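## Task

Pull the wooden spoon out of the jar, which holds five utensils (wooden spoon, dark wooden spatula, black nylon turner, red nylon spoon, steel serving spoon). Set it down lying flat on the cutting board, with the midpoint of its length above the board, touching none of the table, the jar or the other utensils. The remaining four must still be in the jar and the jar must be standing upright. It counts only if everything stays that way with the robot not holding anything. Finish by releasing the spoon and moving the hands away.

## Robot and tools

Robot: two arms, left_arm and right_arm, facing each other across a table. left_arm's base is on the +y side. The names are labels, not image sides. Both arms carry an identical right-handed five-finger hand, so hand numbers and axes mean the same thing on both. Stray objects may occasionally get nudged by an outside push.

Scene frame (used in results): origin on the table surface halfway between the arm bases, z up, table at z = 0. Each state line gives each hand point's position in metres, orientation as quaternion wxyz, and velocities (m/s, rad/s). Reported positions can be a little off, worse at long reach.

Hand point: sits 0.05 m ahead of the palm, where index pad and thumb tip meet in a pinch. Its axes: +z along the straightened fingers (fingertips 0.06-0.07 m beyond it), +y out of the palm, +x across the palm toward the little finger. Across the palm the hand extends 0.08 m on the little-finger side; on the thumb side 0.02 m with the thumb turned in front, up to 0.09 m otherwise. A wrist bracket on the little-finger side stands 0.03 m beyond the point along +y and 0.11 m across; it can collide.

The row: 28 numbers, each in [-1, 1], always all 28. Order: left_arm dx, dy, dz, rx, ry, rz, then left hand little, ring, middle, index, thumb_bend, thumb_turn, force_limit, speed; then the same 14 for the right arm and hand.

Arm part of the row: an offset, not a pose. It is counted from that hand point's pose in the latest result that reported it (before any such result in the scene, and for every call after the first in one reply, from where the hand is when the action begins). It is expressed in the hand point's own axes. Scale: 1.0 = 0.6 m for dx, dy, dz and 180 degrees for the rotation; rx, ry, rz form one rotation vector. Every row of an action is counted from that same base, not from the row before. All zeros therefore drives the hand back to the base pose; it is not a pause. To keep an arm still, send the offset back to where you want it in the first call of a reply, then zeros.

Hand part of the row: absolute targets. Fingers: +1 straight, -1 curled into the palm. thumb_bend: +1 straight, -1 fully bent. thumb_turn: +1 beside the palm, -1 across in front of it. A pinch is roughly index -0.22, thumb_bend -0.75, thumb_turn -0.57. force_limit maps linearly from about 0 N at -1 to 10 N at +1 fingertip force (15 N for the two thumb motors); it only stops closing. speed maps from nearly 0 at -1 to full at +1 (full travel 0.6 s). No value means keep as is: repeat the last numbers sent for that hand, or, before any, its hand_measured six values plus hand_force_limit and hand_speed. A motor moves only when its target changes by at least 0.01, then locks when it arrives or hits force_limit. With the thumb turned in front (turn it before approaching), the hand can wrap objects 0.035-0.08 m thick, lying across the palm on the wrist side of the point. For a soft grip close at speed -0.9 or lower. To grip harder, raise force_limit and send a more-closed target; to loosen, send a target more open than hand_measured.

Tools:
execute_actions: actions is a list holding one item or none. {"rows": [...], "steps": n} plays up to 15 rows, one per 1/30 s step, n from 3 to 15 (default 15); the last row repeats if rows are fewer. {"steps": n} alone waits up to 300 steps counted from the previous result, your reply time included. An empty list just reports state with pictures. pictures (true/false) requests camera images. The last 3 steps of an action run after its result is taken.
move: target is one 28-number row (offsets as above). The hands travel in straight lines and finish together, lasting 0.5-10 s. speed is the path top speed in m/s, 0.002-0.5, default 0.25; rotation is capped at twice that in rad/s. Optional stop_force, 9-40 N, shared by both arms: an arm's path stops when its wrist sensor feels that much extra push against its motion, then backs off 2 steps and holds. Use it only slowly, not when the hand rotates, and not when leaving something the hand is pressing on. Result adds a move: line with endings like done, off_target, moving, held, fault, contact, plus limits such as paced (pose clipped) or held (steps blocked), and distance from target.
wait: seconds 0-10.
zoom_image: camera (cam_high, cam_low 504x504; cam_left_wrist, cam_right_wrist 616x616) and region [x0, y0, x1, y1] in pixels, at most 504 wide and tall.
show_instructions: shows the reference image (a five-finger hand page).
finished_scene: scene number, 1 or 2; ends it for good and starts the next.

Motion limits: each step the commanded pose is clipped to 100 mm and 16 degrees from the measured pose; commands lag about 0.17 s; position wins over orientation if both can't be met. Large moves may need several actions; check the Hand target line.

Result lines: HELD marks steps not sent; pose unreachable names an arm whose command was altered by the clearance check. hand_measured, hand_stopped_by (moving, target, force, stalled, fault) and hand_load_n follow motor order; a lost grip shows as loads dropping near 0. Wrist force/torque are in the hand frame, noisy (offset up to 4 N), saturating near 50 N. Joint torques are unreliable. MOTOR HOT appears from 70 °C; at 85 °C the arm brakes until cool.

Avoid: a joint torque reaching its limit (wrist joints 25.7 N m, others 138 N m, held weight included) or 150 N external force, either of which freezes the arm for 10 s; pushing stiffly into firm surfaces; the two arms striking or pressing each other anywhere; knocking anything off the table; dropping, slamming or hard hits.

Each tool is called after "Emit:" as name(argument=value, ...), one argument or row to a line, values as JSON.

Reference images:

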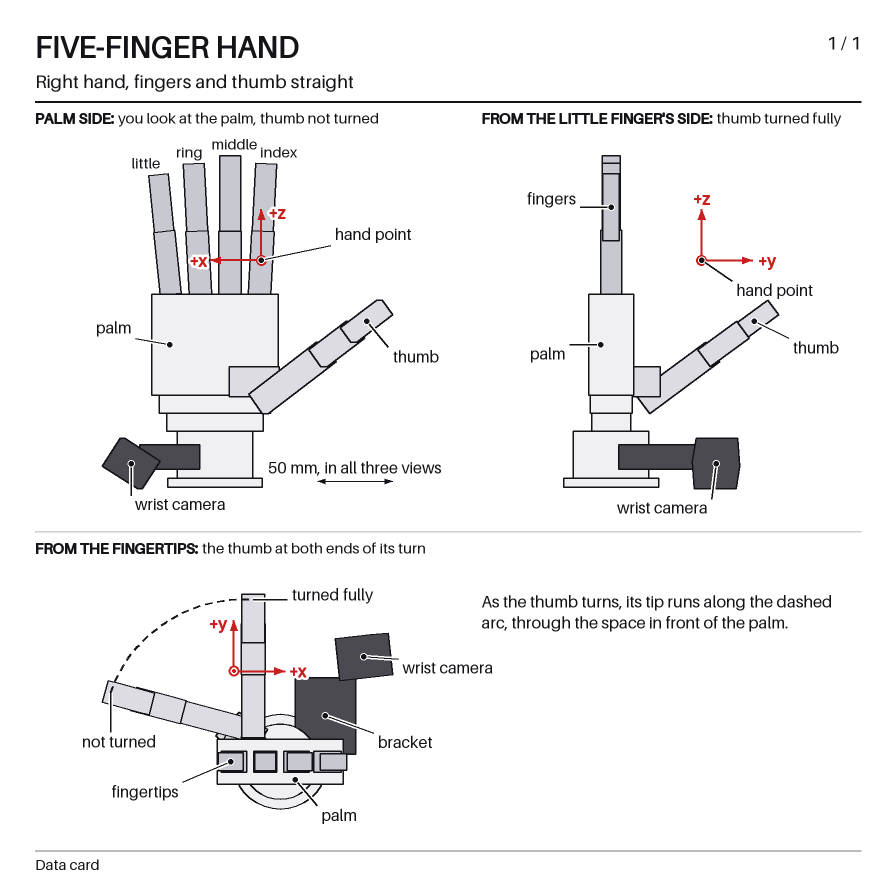

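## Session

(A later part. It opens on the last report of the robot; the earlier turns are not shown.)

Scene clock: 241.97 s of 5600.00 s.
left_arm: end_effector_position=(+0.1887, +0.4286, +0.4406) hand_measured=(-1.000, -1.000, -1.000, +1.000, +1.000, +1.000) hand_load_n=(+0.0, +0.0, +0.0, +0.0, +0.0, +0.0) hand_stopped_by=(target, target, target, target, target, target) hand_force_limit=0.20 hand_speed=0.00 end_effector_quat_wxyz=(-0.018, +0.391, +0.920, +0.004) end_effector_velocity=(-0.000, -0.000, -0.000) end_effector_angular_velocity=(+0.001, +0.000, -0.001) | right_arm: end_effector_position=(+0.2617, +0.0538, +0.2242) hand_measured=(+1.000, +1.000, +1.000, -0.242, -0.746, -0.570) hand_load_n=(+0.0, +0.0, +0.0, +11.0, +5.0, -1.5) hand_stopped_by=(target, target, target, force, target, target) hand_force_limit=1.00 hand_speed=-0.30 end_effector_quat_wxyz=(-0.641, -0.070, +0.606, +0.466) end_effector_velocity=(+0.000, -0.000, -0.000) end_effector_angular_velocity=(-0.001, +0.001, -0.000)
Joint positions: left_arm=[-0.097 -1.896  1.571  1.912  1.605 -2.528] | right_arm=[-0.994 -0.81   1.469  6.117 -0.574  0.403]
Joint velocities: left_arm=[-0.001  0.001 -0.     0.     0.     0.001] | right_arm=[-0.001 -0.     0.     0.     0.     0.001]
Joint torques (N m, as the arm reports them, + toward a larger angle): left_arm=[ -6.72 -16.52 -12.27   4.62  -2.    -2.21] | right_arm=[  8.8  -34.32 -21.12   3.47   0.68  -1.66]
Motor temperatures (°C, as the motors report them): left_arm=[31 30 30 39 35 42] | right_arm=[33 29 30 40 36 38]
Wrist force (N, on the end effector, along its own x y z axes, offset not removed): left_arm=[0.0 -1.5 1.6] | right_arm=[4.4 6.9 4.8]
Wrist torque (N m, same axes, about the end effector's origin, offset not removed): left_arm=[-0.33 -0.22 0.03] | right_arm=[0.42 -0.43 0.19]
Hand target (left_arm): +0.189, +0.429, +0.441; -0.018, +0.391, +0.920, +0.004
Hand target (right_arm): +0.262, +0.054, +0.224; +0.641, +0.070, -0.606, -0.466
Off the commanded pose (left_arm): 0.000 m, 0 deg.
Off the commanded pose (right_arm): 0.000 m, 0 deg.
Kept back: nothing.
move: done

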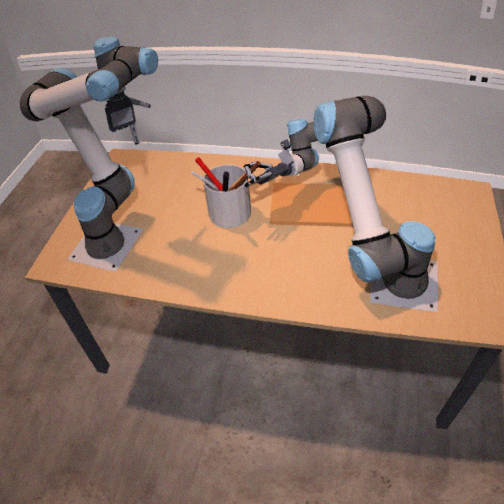

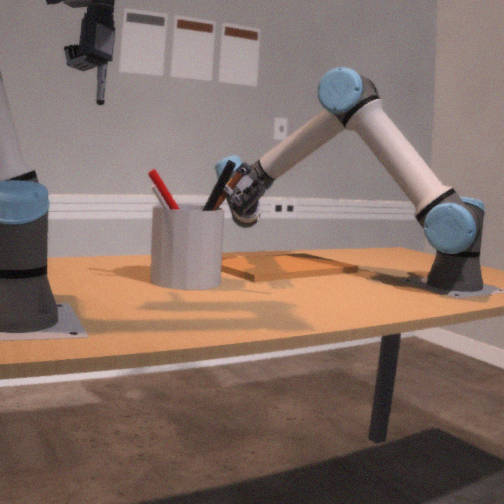

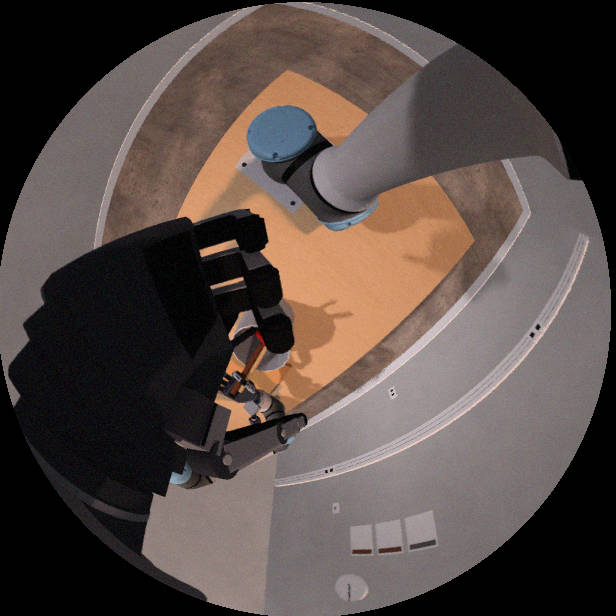

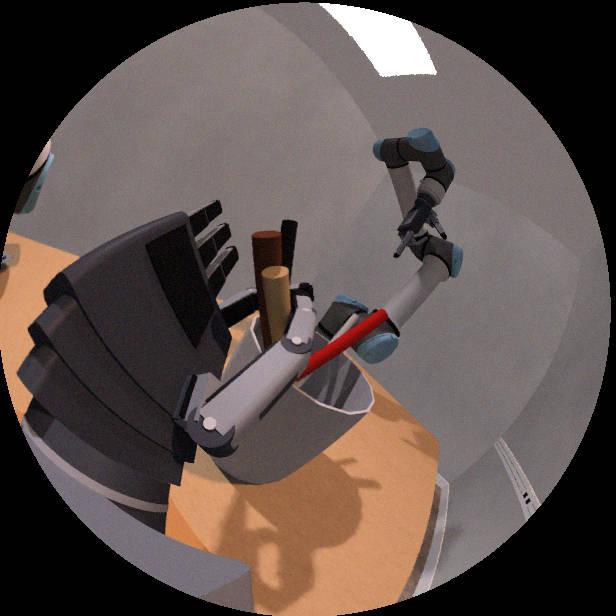

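Emit:
move(
  target=[0,0,0,0,0,0,-1,-1,-1,1,1,1,0.2,0, 0,-0.02,0,0,0,0,1,1,1,0.15,-0.75,-0.57,1,-0.3],
  speed=0.01,
)

Emit:
move(
  target=[0,0,0,0,0,0,-1,-1,-1,1,1,1,0.2,0, 0,0,0,0,0,0,1,1,1,-0.6,-0.75,-0.57,1,-0.5],
  speed=0.02,
)

Scene clock: 243.63 s of 5600.00 s.
left_arm: end_effector_position=(+0.1887, +0.4286, +0.4406) hand_measured=(-1.000, -1.000, -1.000, +1.000, +1.000, +1.000) hand_load_n=(+0.0, +0.0, +0.0, +0.0, +0.0, +0.0) hand_stopped_by=(target, target, target, target, target, target) hand_force_limit=0.20 hand_speed=0.00 end_effector_quat_wxyz=(-0.018, +0.391, +0.920, +0.004) end_effector_velocity=(+0.000, +0.000, +0.000) end_effector_angular_velocity=(-0.001, -0.000, -0.000) | right_arm: end_effector_position=(+0.2557, +0.0474, +0.2166) hand_measured=(+1.000, +1.000, +1.000, +0.150, -0.748, -0.570) hand_load_n=(+0.0, +0.0, +0.0, +0.0, +3.0, -2.5) hand_stopped_by=(target, target, target, target, target, target) hand_force_limit=1.00 hand_speed=-0.30 end_effector_quat_wxyz=(-0.641, -0.070, +0.606, +0.466) end_effector_velocity=(-0.002, -0.002, -0.002) end_effector_angular_velocity=(+0.001, -0.000, +0.001)
Joint positions: left_arm=[-0.097 -1.896  1.571  1.912  1.605 -2.528] | right_arm=[-0.998 -0.816  1.505  6.083 -0.578  0.407]
Joint velocities: left_arm=[ 0.001 -0.001  0.    -0.    -0.     0.002] | right_arm=[-0.001 -0.002  0.009 -0.009 -0.002  0.001]
Joint torques (N m, as the arm reports them, + toward a larger angle): left_arm=[ -7.28 -16.58 -11.77   4.65  -1.95  -2.28] | right_arm=[-12.68 -46.08  -2.77  -1.25  -2.58   3.12]
Motor temperatures (°C, as the motors report them): left_arm=[31 30 30 39 35 42] | right_arm=[33 29 30 40 36 38]
Wrist force (N, on the end effector, along its own x y z axes, offset not removed): left_arm=[0.9 -0.8 0.3] | right_arm=[4.4 8.1 5.4]
Wrist torque (N m, same axes, about the end effector's origin, offset not removed): left_arm=[-0.09 -0.44 0.18] | right_arm=[0.32 -0.57 0.01]
Hand target (left_arm): +0.189, +0.429, +0.441; -0.018, +0.391, +0.920, +0.004
Hand target (right_arm): +0.256, +0.047, +0.216; +0.641, +0.070, -0.606, -0.466
Off the commanded pose (left_arm): 0.000 m, 0 deg.
Off the commanded pose (right_arm): 0.000 m, 0 deg.
Kept back: nothing.
move: done

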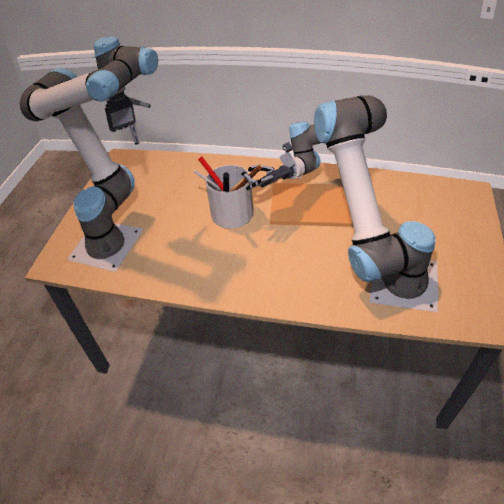

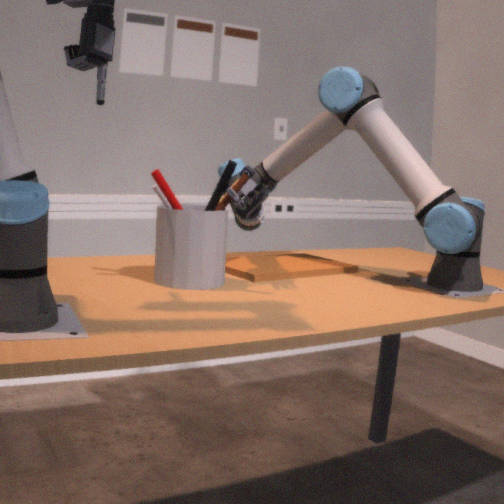

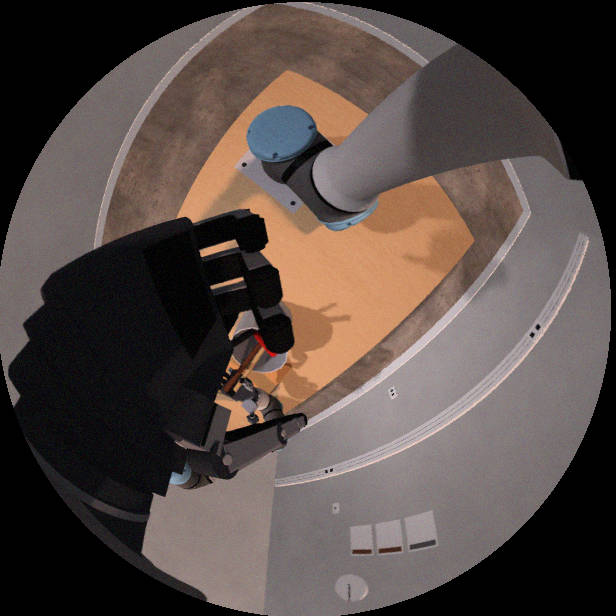

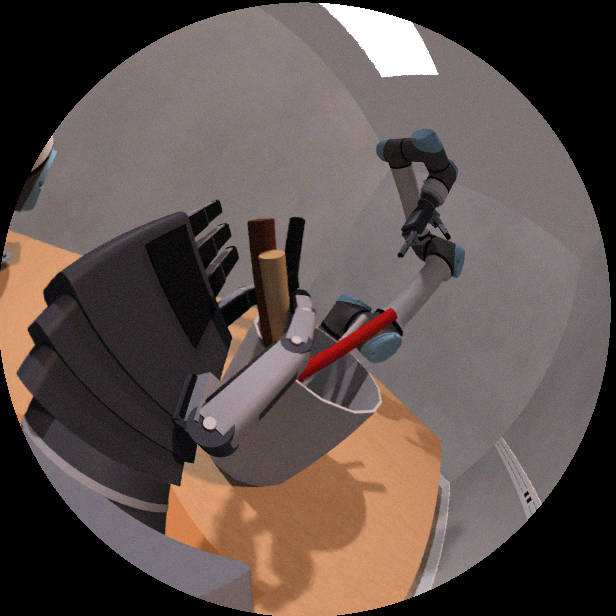

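Scene clock: 244.40 s of 5600.00 s.
left_arm: end_effector_position=(+0.1887, +0.4286, +0.4406) hand_measured=(-1.000, -1.000, -1.000, +1.000, +1.000, +1.000) hand_load_n=(+0.0, +0.0, +0.0, +0.0, +0.0, +0.0) hand_stopped_by=(target, target, target, target, target, target) hand_force_limit=0.20 hand_speed=0.00 end_effector_quat_wxyz=(-0.018, +0.391, +0.920, +0.004) end_effector_velocity=(-0.000, -0.000, -0.000) end_effector_angular_velocity=(-0.001, +0.001, -0.001) | right_arm: end_effector_position=(+0.2558, +0.0474, +0.2166) hand_measured=(+1.000, +1.000, +1.000, -0.240, -0.746, -0.570) hand_load_n=(+0.0, +0.0, +0.0, +10.5, +4.5, -1.0) hand_stopped_by=(target, target, target, force, target, target) hand_force_limit=1.00 hand_speed=-0.50 end_effector_quat_wxyz=(-0.641, -0.071, +0.606, +0.466) end_effector_velocity=(-0.000, +0.000, -0.000) end_effector_angular_velocity=(-0.000, +0.001, +0.001)
Joint positions: left_arm=[-0.097 -1.896  1.571  1.912  1.605 -2.528] | right_arm=[-0.998 -0.816  1.505  6.083 -0.578  0.407]
Joint velocities: left_arm=[-0.002 -0.     0.    -0.001  0.001 -0.001] | right_arm=[ 0.     0.001 -0.     0.    -0.     0.   ]
Joint torques (N m, as the arm reports them, + toward a larger angle): left_arm=[ -7.38 -16.1  -11.91   4.64  -1.97  -2.24] | right_arm=[ -6.84 -31.9  -24.01   4.21   1.12   0.97]
Motor temperatures (°C, as the motors report them): left_arm=[31 30 30 39 35 42] | right_arm=[33 29 30 40 36 38]
Wrist force (N, on the end effector, along its own x y z axes, offset not removed): left_arm=[1.3 -1.6 1.4] | right_arm=[3.5 4.8 3.6]
Wrist torque (N m, same axes, about the end effector's origin, offset not removed): left_arm=[-0.25 -0.48 0.07] | right_arm=[0.28 -0.31 0.15]
Hand target (left_arm): +0.189, +0.429, +0.441; -0.018, +0.391, +0.920, +0.004
Hand target (right_arm): +0.256, +0.047, +0.217; +0.641, +0.070, -0.606, -0.466
Off the commanded pose (left_arm): 0.000 m, 0 deg.
Off the commanded pose (right_arm): 0.000 m, 0 deg.
Kept back: nothing.
move: done

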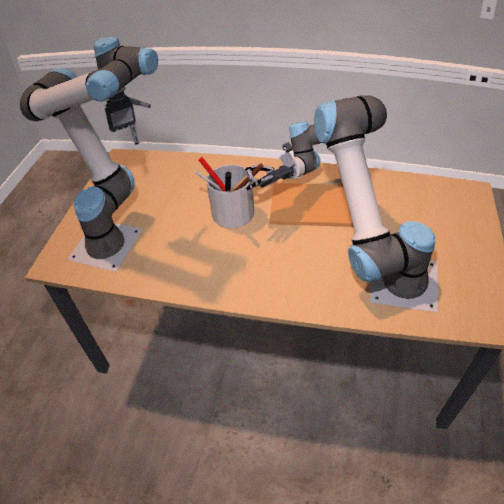

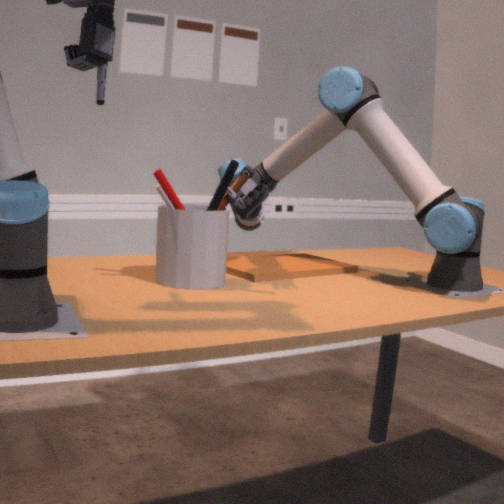

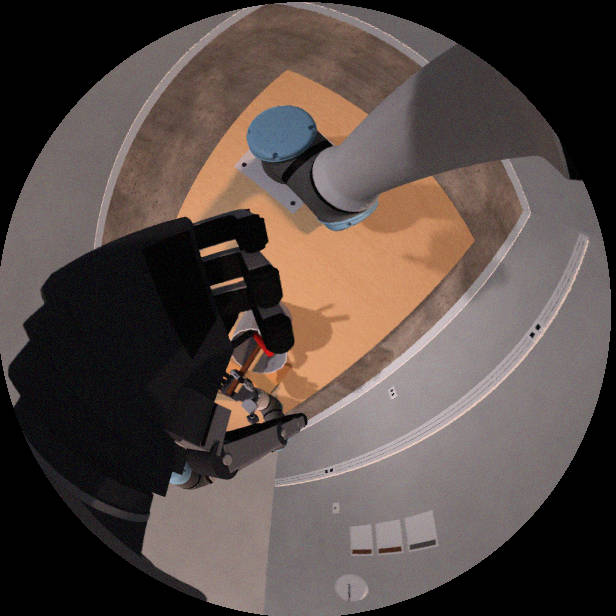

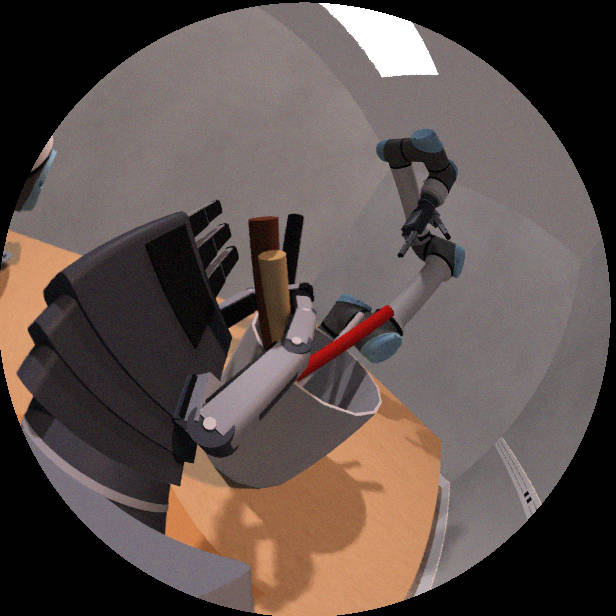

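Emit:
move(
  target=[0,0,0,0,0,0,-1,-1,-1,1,1,1,0.2,0, 0,0,0,0,0,0,1,1,1,1,1,-0.57,1,0],
  speed=0.02,
)

Emit:
move(
  target=[0,0,0,0,0,0,-1,-1,-1,1,1,1,0.2,0, 0,0.01,-0.06,0,0,0,1,1,1,1,1,-0.57,1,0],
  speed=0.02,
)

Emit:
move(
  target=[0,0,0,0,0,0,-1,-1,-1,1,1,1,0.2,0, 0,0,0,0,0,0,1,1,1,1,-0.75,-0.57,1,-0.3],
  speed=0.02,
)

Emit:
zoom_image(
  camera="cam_high",
  region=[170,90,330,240],
)

Scene clock: 246.57 s of 5600.00 s.
left_arm: end_effector_position=(+0.1887, +0.4286, +0.4406) hand_measured=(-1.000, -1.000, -1.000, +1.000, +1.000, +1.000) hand_load_n=(+0.0, +0.0, +0.0, +0.0, +0.0, +0.0) hand_stopped_by=(target, target, target, target, target, target) hand_force_limit=0.20 hand_speed=0.00 end_effector_quat_wxyz=(-0.018, +0.391, +0.920, +0.004) end_effector_velocity=(+0.000, -0.000, -0.000) end_effector_angular_velocity=(-0.001, +0.000, -0.000) | right_arm: end_effector_position=(+0.2558, +0.0474, +0.2166) hand_measured=(+1.000, +1.000, +1.000, +1.000, +1.000, -0.570) hand_load_n=(+0.0, +0.0, +0.0, +0.0, +0.0, +0.0) hand_stopped_by=(target, target, target, target, target, target) hand_force_limit=1.00 hand_speed=0.00 end_effector_quat_wxyz=(-0.641, -0.071, +0.606, +0.466) end_effector_velocity=(+0.000, -0.000, +0.000) end_effector_angular_velocity=(-0.001, +0.000, +0.000)
Joint positions: left_arm=[-0.097 -1.896  1.571  1.912  1.605 -2.528] | right_arm=[-0.998 -0.816  1.505  6.083 -0.578  0.407]
Joint velocities: left_arm=[ 0.     0.    -0.    -0.001 -0.     0.001] | right_arm=[-0.    -0.    -0.    -0.    -0.     0.001]
Joint torques (N m, as the arm reports them, + toward a larger angle): left_arm=[ -7.2  -16.17 -11.91   4.58  -1.96  -2.26] | right_arm=[ -2.9  -51.09 -19.28   2.57  -2.35  -0.06]
Motor temperatures (°C, as the motors report them): left_arm=[31 30 30 39 35 42] | right_arm=[33 29 30 40 36 38]
Wrist force (N, on the end effector, along its own x y z axes, offset not removed): left_arm=[-1.1 -1.3 1.3] | right_arm=[0.3 2.7 2.2]
Wrist torque (N m, same axes, about the end effector's origin, offset not removed): left_arm=[-0.24 -0.13 0.05] | right_arm=[0.46 -0.34 0.14]
Hand target (left_arm): +0.189, +0.429, +0.441; -0.018, +0.391, +0.920, +0.004
Hand target (right_arm): +0.256, +0.047, +0.217; +0.641, +0.071, -0.606, -0.466
Off the commanded pose (left_arm): 0.000 m, 0 deg.
Off the commanded pose (right_arm): 0.000 m, 0 deg.
Kept back: nothing.
move: done

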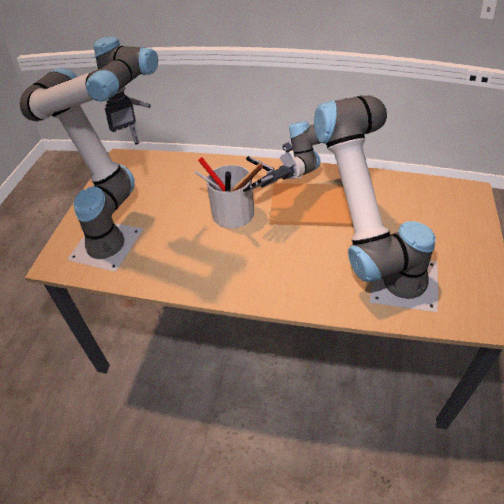

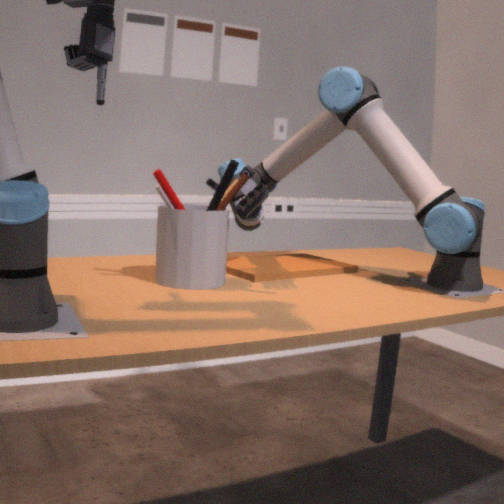

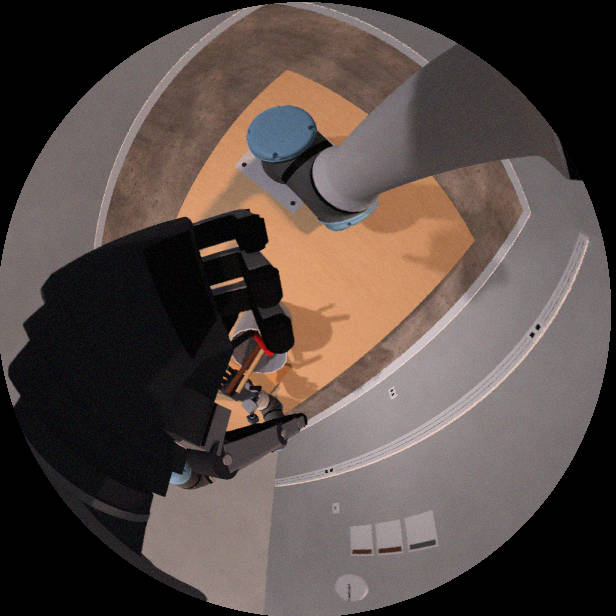

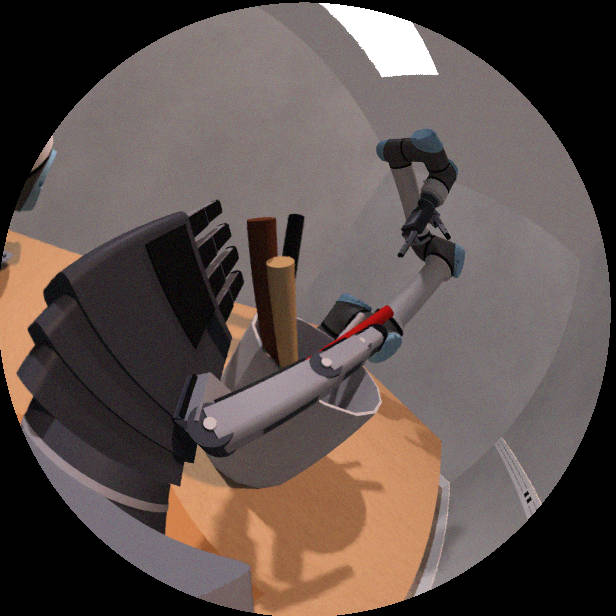

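Scene clock: 248.70 s of 5600.00 s.
left_arm: end_effector_position=(+0.1887, +0.4286, +0.4406) hand_measured=(-1.000, -1.000, -1.000, +1.000, +1.000, +1.000) hand_load_n=(+0.0, +0.0, +0.0, +0.0, +0.0, +0.0) hand_stopped_by=(target, target, target, target, target, target) hand_force_limit=0.20 hand_speed=0.00 end_effector_quat_wxyz=(-0.018, +0.391, +0.920, +0.004) end_effector_velocity=(+0.000, -0.001, -0.000) end_effector_angular_velocity=(-0.000, -0.001, +0.000) | right_arm: end_effector_position=(+0.2889, +0.0338, +0.2113) hand_measured=(+1.000, +1.000, +1.000, +1.000, +1.000, -0.570) hand_load_n=(+0.0, +0.0, +0.0, +0.0, +0.0, +0.0) hand_stopped_by=(target, target, target, target, target, target) hand_force_limit=1.00 hand_speed=0.00 end_effector_quat_wxyz=(-0.641, -0.070, +0.605, +0.466) end_effector_velocity=(+0.002, -0.001, -0.000) end_effector_angular_velocity=(+0.000, -0.000, +0.002)
Joint positions: left_arm=[-0.097 -1.896  1.571  1.912  1.605 -2.528] | right_arm=[-1.049 -0.788  1.461  6.065 -0.623  0.447]
Joint velocities: left_arm=[ 0.     0.001  0.    -0.002 -0.001  0.   ] | right_arm=[-0.002  0.002 -0.004 -0.001 -0.004  0.003]
Joint torques (N m, as the arm reports them, + toward a larger angle): left_arm=[ -6.99 -16.23 -12.08   4.6   -1.86  -2.24] | right_arm=[-12.98 -35.31 -22.97  -0.51  -2.05   2.77]
Motor temperatures (°C, as the motors report them): left_arm=[31 30 30 39 35 42] | right_arm=[33 29 30 40 36 38]
Wrist force (N, on the end effector, along its own x y z axes, offset not removed): left_arm=[0.2 -1.0 0.5] | right_arm=[1.0 1.7 2.8]
Wrist torque (N m, same axes, about the end effector's origin, offset not removed): left_arm=[-0.11 -0.29 0.09] | right_arm=[0.22 -0.35 0.13]
Hand target (left_arm): +0.189, +0.429, +0.441; -0.018, +0.391, +0.920, +0.004
Hand target (right_arm): +0.289, +0.034, +0.211; +0.641, +0.070, -0.605, -0.466
Off the commanded pose (left_arm): 0.000 m, 0 deg.
Off the commanded pose (right_arm): 0.000 m, 0 deg.
Kept back: nothing.
move: done

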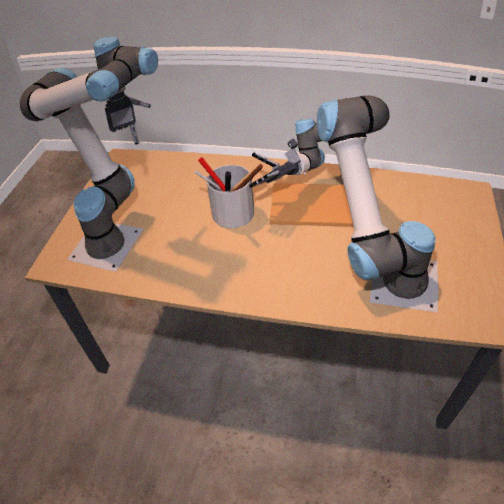

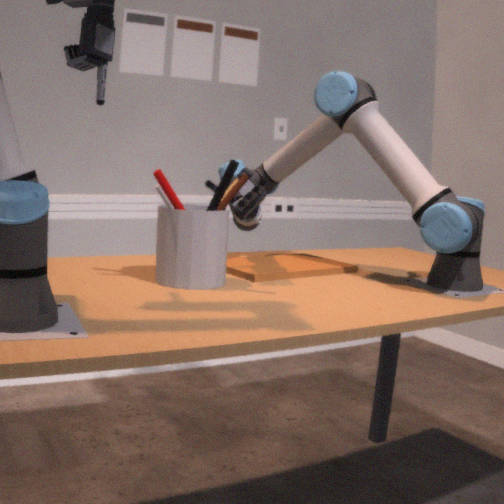

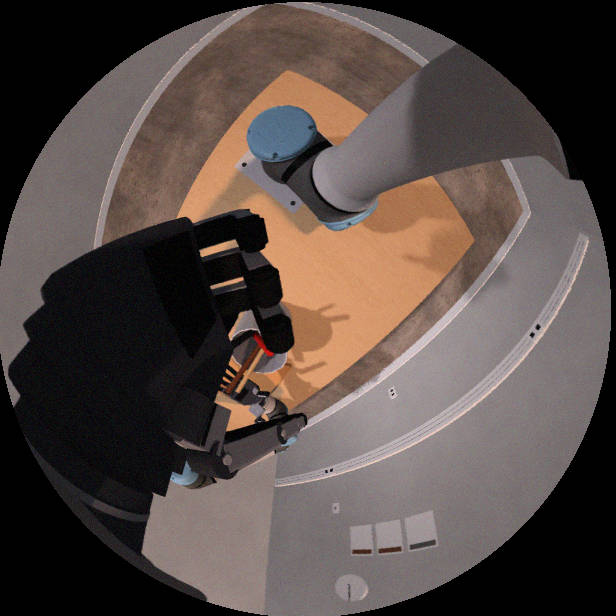

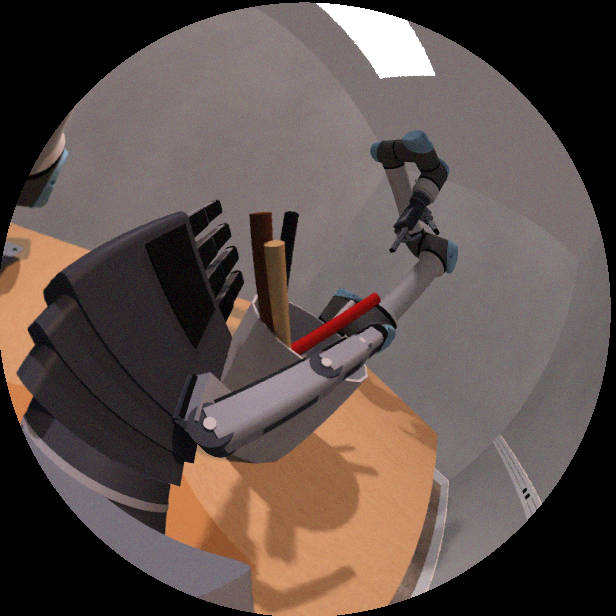

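Scene clock: 251.37 s of 5600.00 s.
left_arm: end_effector_position=(+0.1887, +0.4286, +0.4406) hand_measured=(-1.000, -1.000, -1.000, +1.000, +1.000, +1.000) hand_load_n=(+0.0, +0.0, +0.0, +0.0, +0.0, +0.0) hand_stopped_by=(target, target, target, target, target, target) hand_force_limit=0.20 hand_speed=0.00 end_effector_quat_wxyz=(-0.018, +0.391, +0.920, +0.004) end_effector_velocity=(-0.000, -0.000, -0.000) end_effector_angular_velocity=(-0.000, +0.000, -0.000) | right_arm: end_effector_position=(+0.2889, +0.0338, +0.2113) hand_measured=(+1.000, +1.000, +1.000, +1.000, -0.750, -0.570) hand_load_n=(+0.0, +0.0, +0.0, +0.0, +0.0, +0.0) hand_stopped_by=(target, target, target, target, target, target) hand_force_limit=1.00 hand_speed=-0.30 end_effector_quat_wxyz=(-0.641, -0.070, +0.605, +0.466) end_effector_velocity=(+0.000, -0.000, -0.000) end_effector_angular_velocity=(+0.000, +0.000, -0.001)
Joint positions: left_arm=[-0.097 -1.896  1.571  1.912  1.605 -2.528] | right_arm=[-1.049 -0.788  1.461  6.065 -0.623  0.447]
Joint velocities: left_arm=[-0.  0. -0. -0.  0.  0.] | right_arm=[-0.001  0.001 -0.     0.    -0.    -0.001]
Joint torques (N m, as the arm reports them, + toward a larger angle): left_arm=[ -7.37 -16.69 -11.67   4.69  -1.96  -2.33] | right_arm=[ 13.8  -51.87  -5.66   4.8    1.35  -2.34]
Motor temperatures (°C, as the motors report them): left_arm=[31 30 30 39 35 42] | right_arm=[33 29 30 40 36 38]
Wrist force (N, on the end effector, along its own x y z axes, offset not removed): left_arm=[-0.1 -1.0 0.4] | right_arm=[0.4 1.8 1.8]
Wrist torque (N m, same axes, about the end effector's origin, offset not removed): left_arm=[-0.11 -0.28 0.01] | right_arm=[0.18 -0.29 -0.04]
Hand target (left_arm): +0.189, +0.429, +0.441; -0.018, +0.391, +0.920, +0.004
Hand target (right_arm): +0.289, +0.034, +0.211; +0.641, +0.070, -0.605, -0.466
Off the commanded pose (left_arm): 0.000 m, 0 deg.
Off the commanded pose (right_arm): 0.000 m, 0 deg.
Kept back: nothing.
move: done

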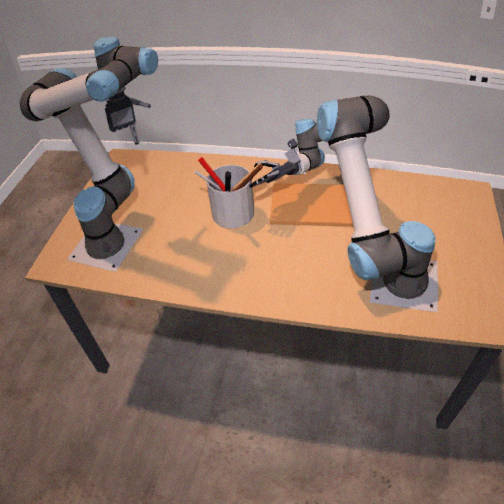

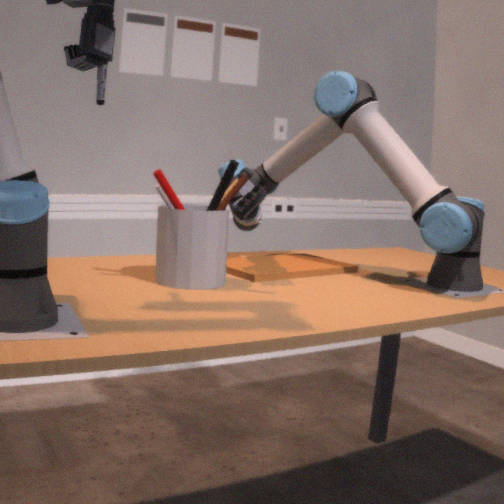

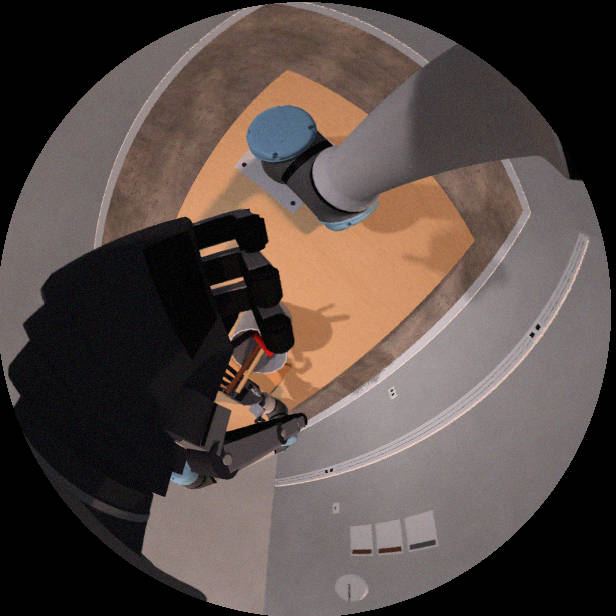

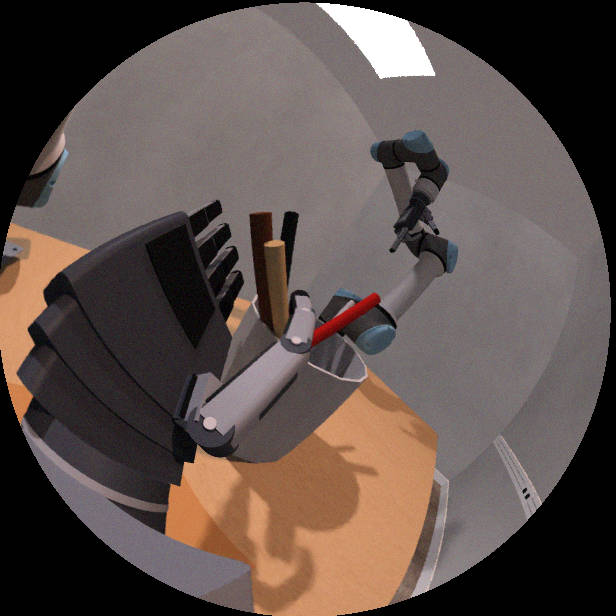

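Region (170, 90, 330, 240) of cam_high's 504x504 image, scaled by 3.150, with more detail than that image has; it fills the top 472 rows of this view, and the rest is white.

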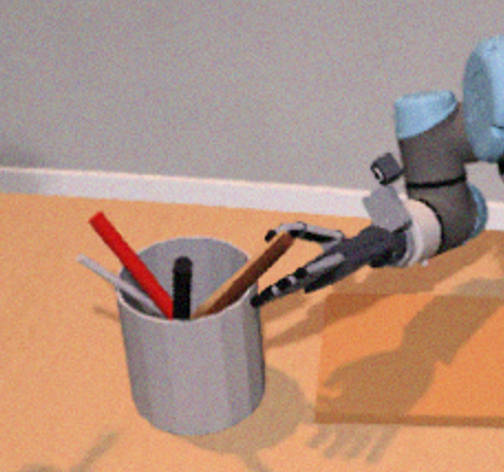

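Emit:
move(
  target=[0,0,0,0,0,0,-1,-1,-1,1,1,1,0.2,0, 0,-0.025,0.01,0,0,0,1,1,1,1,-0.75,-0.57,1,-0.3],
  speed=0.015,
)

Emit:
move(
  target=[0,0,0,0,0,0,-1,-1,-1,1,1,1,0.2,0, 0,0,0,0,0,0,1,1,1,-0.6,-0.75,-0.57,1,-0.5],
  speed=0.02,
)

Emit:
zoom_image(
  camera="cam_high",
  region=[170,90,330,240],
)

Scene clock: 252.97 s of 5600.00 s.
left_arm: end_effector_position=(+0.1887, +0.4286, +0.4406) hand_measured=(-1.000, -1.000, -1.000, +1.000, +1.000, +1.000) hand_load_n=(+0.0, +0.0, +0.0, +0.0, +0.0, +0.0) hand_stopped_by=(target, target, target, target, target, target) hand_force_limit=0.20 hand_speed=0.00 end_effector_quat_wxyz=(-0.018, +0.391, +0.920, +0.004) end_effector_velocity=(+0.000, -0.000, -0.000) end_effector_angular_velocity=(+0.002, -0.001, +0.000) | right_arm: end_effector_position=(+0.2764, +0.0285, +0.2032) hand_measured=(+1.000, +1.000, +1.000, +1.000, -0.750, -0.570) hand_load_n=(+0.0, +0.0, +0.0, +0.0, +0.0, +0.0) hand_stopped_by=(target, target, target, target, target, target) hand_force_limit=1.00 hand_speed=-0.30 end_effector_quat_wxyz=(-0.641, -0.070, +0.605, +0.466) end_effector_velocity=(-0.002, -0.001, -0.001) end_effector_angular_velocity=(+0.001, -0.001, -0.000)
Joint positions: left_arm=[-0.097 -1.896  1.571  1.912  1.605 -2.528] | right_arm=[-1.047 -0.799  1.512  6.028 -0.621  0.446]
Joint velocities: left_arm=[-0.001  0.001  0.     0.001 -0.001 -0.001] | right_arm=[-0.    -0.002  0.009 -0.007 -0.    -0.001]
Joint torques (N m, as the arm reports them, + toward a larger angle): left_arm=[ -7.25 -16.25 -11.78   4.62  -1.9   -2.3 ] | right_arm=[ 14.54 -50.99  -8.    -0.47   1.29  -2.41]
Motor temperatures (°C, as the motors report them): left_arm=[31 30 30 39 35 42] | right_arm=[33 29 30 40 36 38]
Wrist force (N, on the end effector, along its own x y z axes, offset not removed): left_arm=[-0.6 -0.8 0.5] | right_arm=[-0.7 1.5 2.0]
Wrist torque (N m, same axes, about the end effector's origin, offset not removed): left_arm=[-0.03 -0.16 0.07] | right_arm=[0.31 -0.13 -0.05]
Hand target (left_arm): +0.189, +0.429, +0.441; -0.018, +0.391, +0.920, +0.004
Hand target (right_arm): +0.276, +0.028, +0.203; +0.641, +0.070, -0.605, -0.466
Off the commanded pose (left_arm): 0.000 m, 0 deg.
Off the commanded pose (right_arm): 0.000 m, 0 deg.
Kept back: nothing.
move: done

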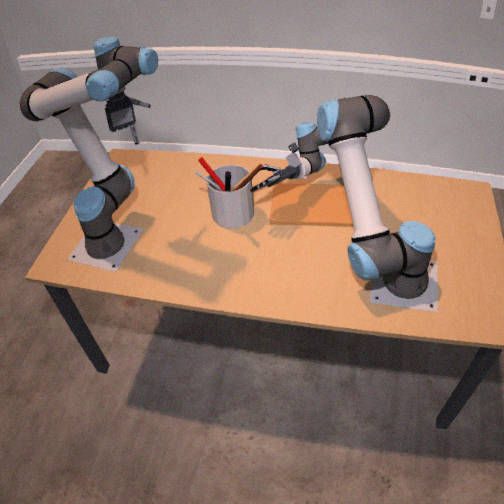

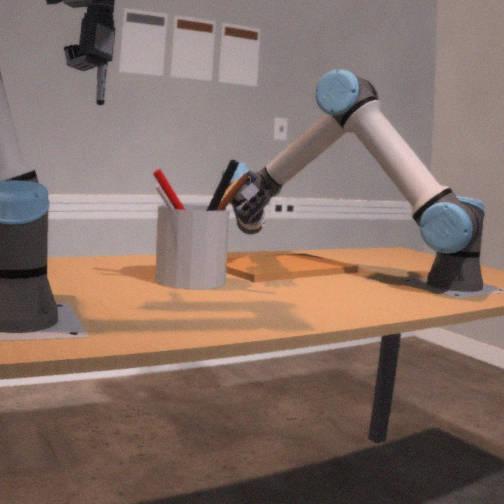

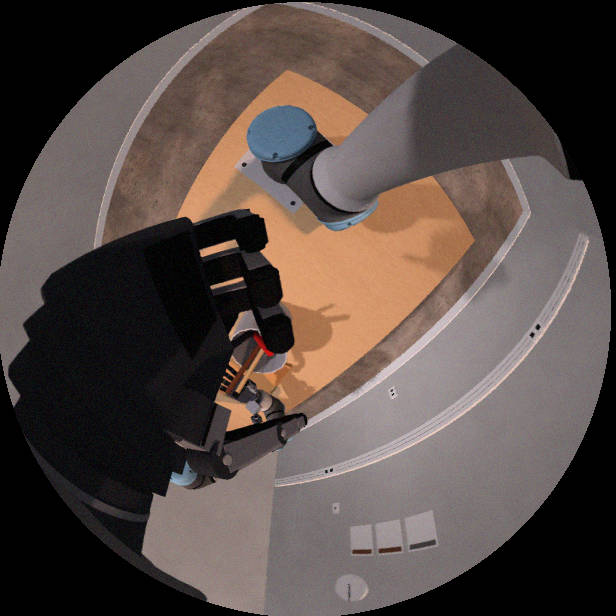

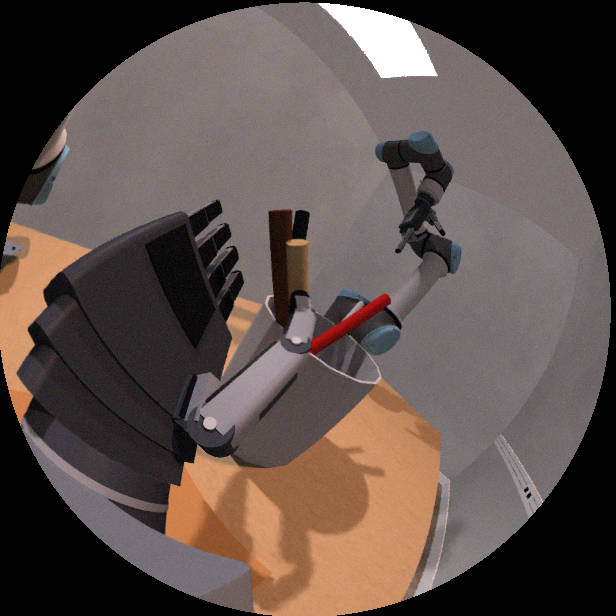

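Scene clock: 254.43 s of 5600.00 s.
left_arm: end_effector_position=(+0.1887, +0.4286, +0.4406) hand_measured=(-1.000, -1.000, -1.000, +1.000, +1.000, +1.000) hand_load_n=(+0.0, +0.0, +0.0, +0.0, +0.0, +0.0) hand_stopped_by=(target, target, target, target, target, target) hand_force_limit=0.20 hand_speed=0.00 end_effector_quat_wxyz=(-0.018, +0.391, +0.920, +0.004) end_effector_velocity=(-0.000, -0.001, -0.000) end_effector_angular_velocity=(+0.001, -0.000, -0.001) | right_arm: end_effector_position=(+0.2764, +0.0285, +0.2032) hand_measured=(+1.000, +1.000, +1.000, +0.008, -0.748, -0.570) hand_load_n=(+0.0, +0.0, +0.0, +8.0, +2.5, -2.5) hand_stopped_by=(target, target, target, force, target, target) hand_force_limit=1.00 hand_speed=-0.50 end_effector_quat_wxyz=(-0.641, -0.070, +0.605, +0.466) end_effector_velocity=(-0.000, +0.000, +0.000) end_effector_angular_velocity=(+0.000, -0.001, -0.000)
Joint positions: left_arm=[-0.097 -1.896  1.571  1.912  1.605 -2.528] | right_arm=[-1.047 -0.799  1.512  6.028 -0.621  0.446]
Joint velocities: left_arm=[-0.002  0.001  0.001 -0.     0.    -0.   ] | right_arm=[ 0.    -0.    -0.    -0.     0.001 -0.   ]
Joint torques (N m, as the arm reports them, + toward a larger angle): left_arm=[ -7.11 -16.57 -11.97   4.59  -1.99  -2.23] | right_arm=[ 10.67 -33.77 -23.95   4.48  -0.02  -2.35]
Motor temperatures (°C, as the motors report them): left_arm=[31 30 30 39 35 42] | right_arm=[33 29 30 40 36 38]
Wrist force (N, on the end effector, along its own x y z axes, offset not removed): left_arm=[-1.6 -1.8 1.1] | right_arm=[-0.7 2.7 3.3]
Wrist torque (N m, same axes, about the end effector's origin, offset not removed): left_arm=[-0.26 -0.03 -0.02] | right_arm=[0.31 -0.24 -0.01]
Hand target (left_arm): +0.189, +0.429, +0.441; -0.018, +0.391, +0.920, +0.004
Hand target (right_arm): +0.276, +0.028, +0.203; +0.641, +0.070, -0.605, -0.466
Off the commanded pose (left_arm): 0.000 m, 0 deg.
Off the commanded pose (right_arm): 0.000 m, 0 deg.
Kept back: nothing.
move: done

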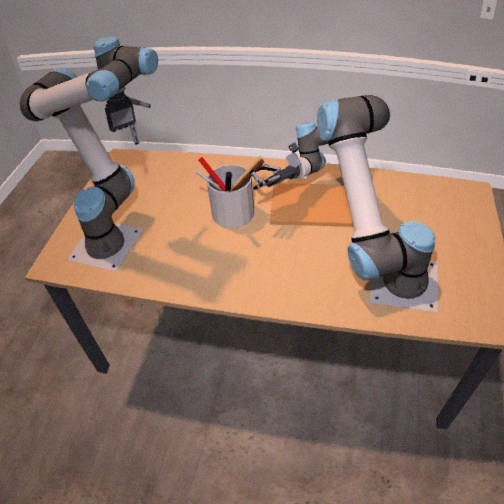

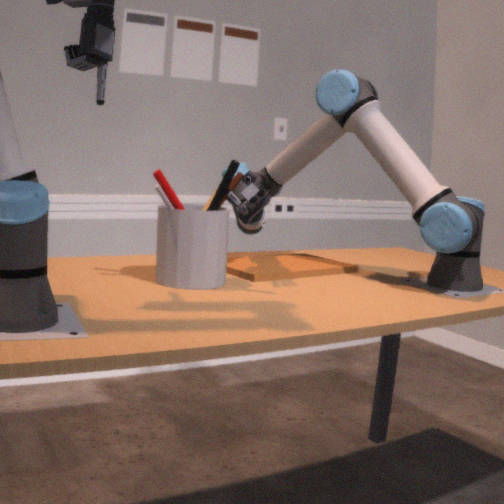

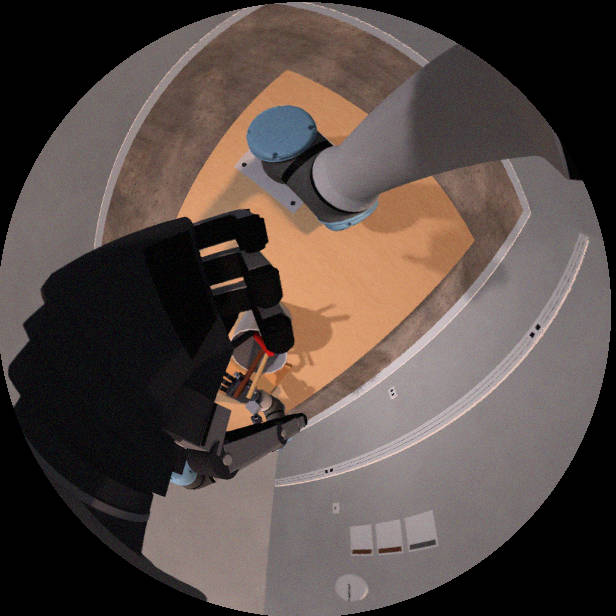

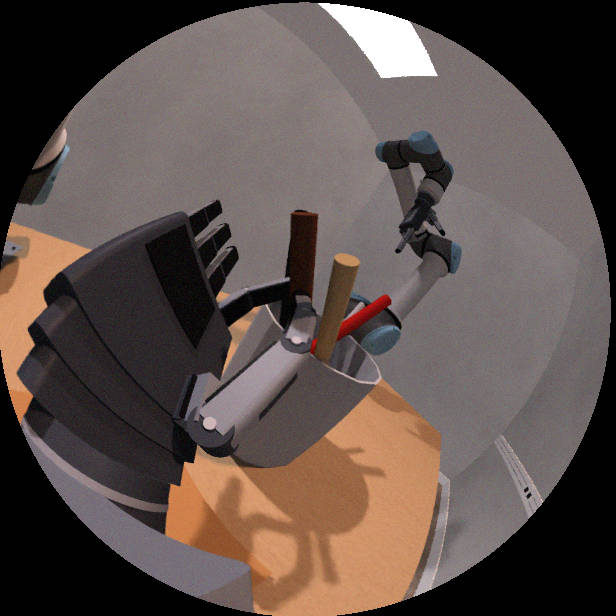

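Region (170, 90, 330, 240) of cam_high's 504x504 image, scaled by 3.150, with more detail than that image has; it fills the top 472 rows of this view, and the rest is white.

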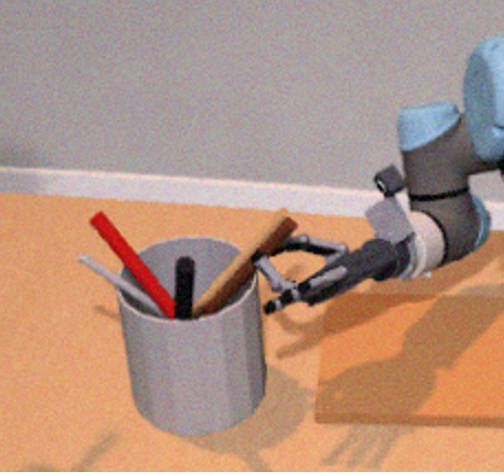

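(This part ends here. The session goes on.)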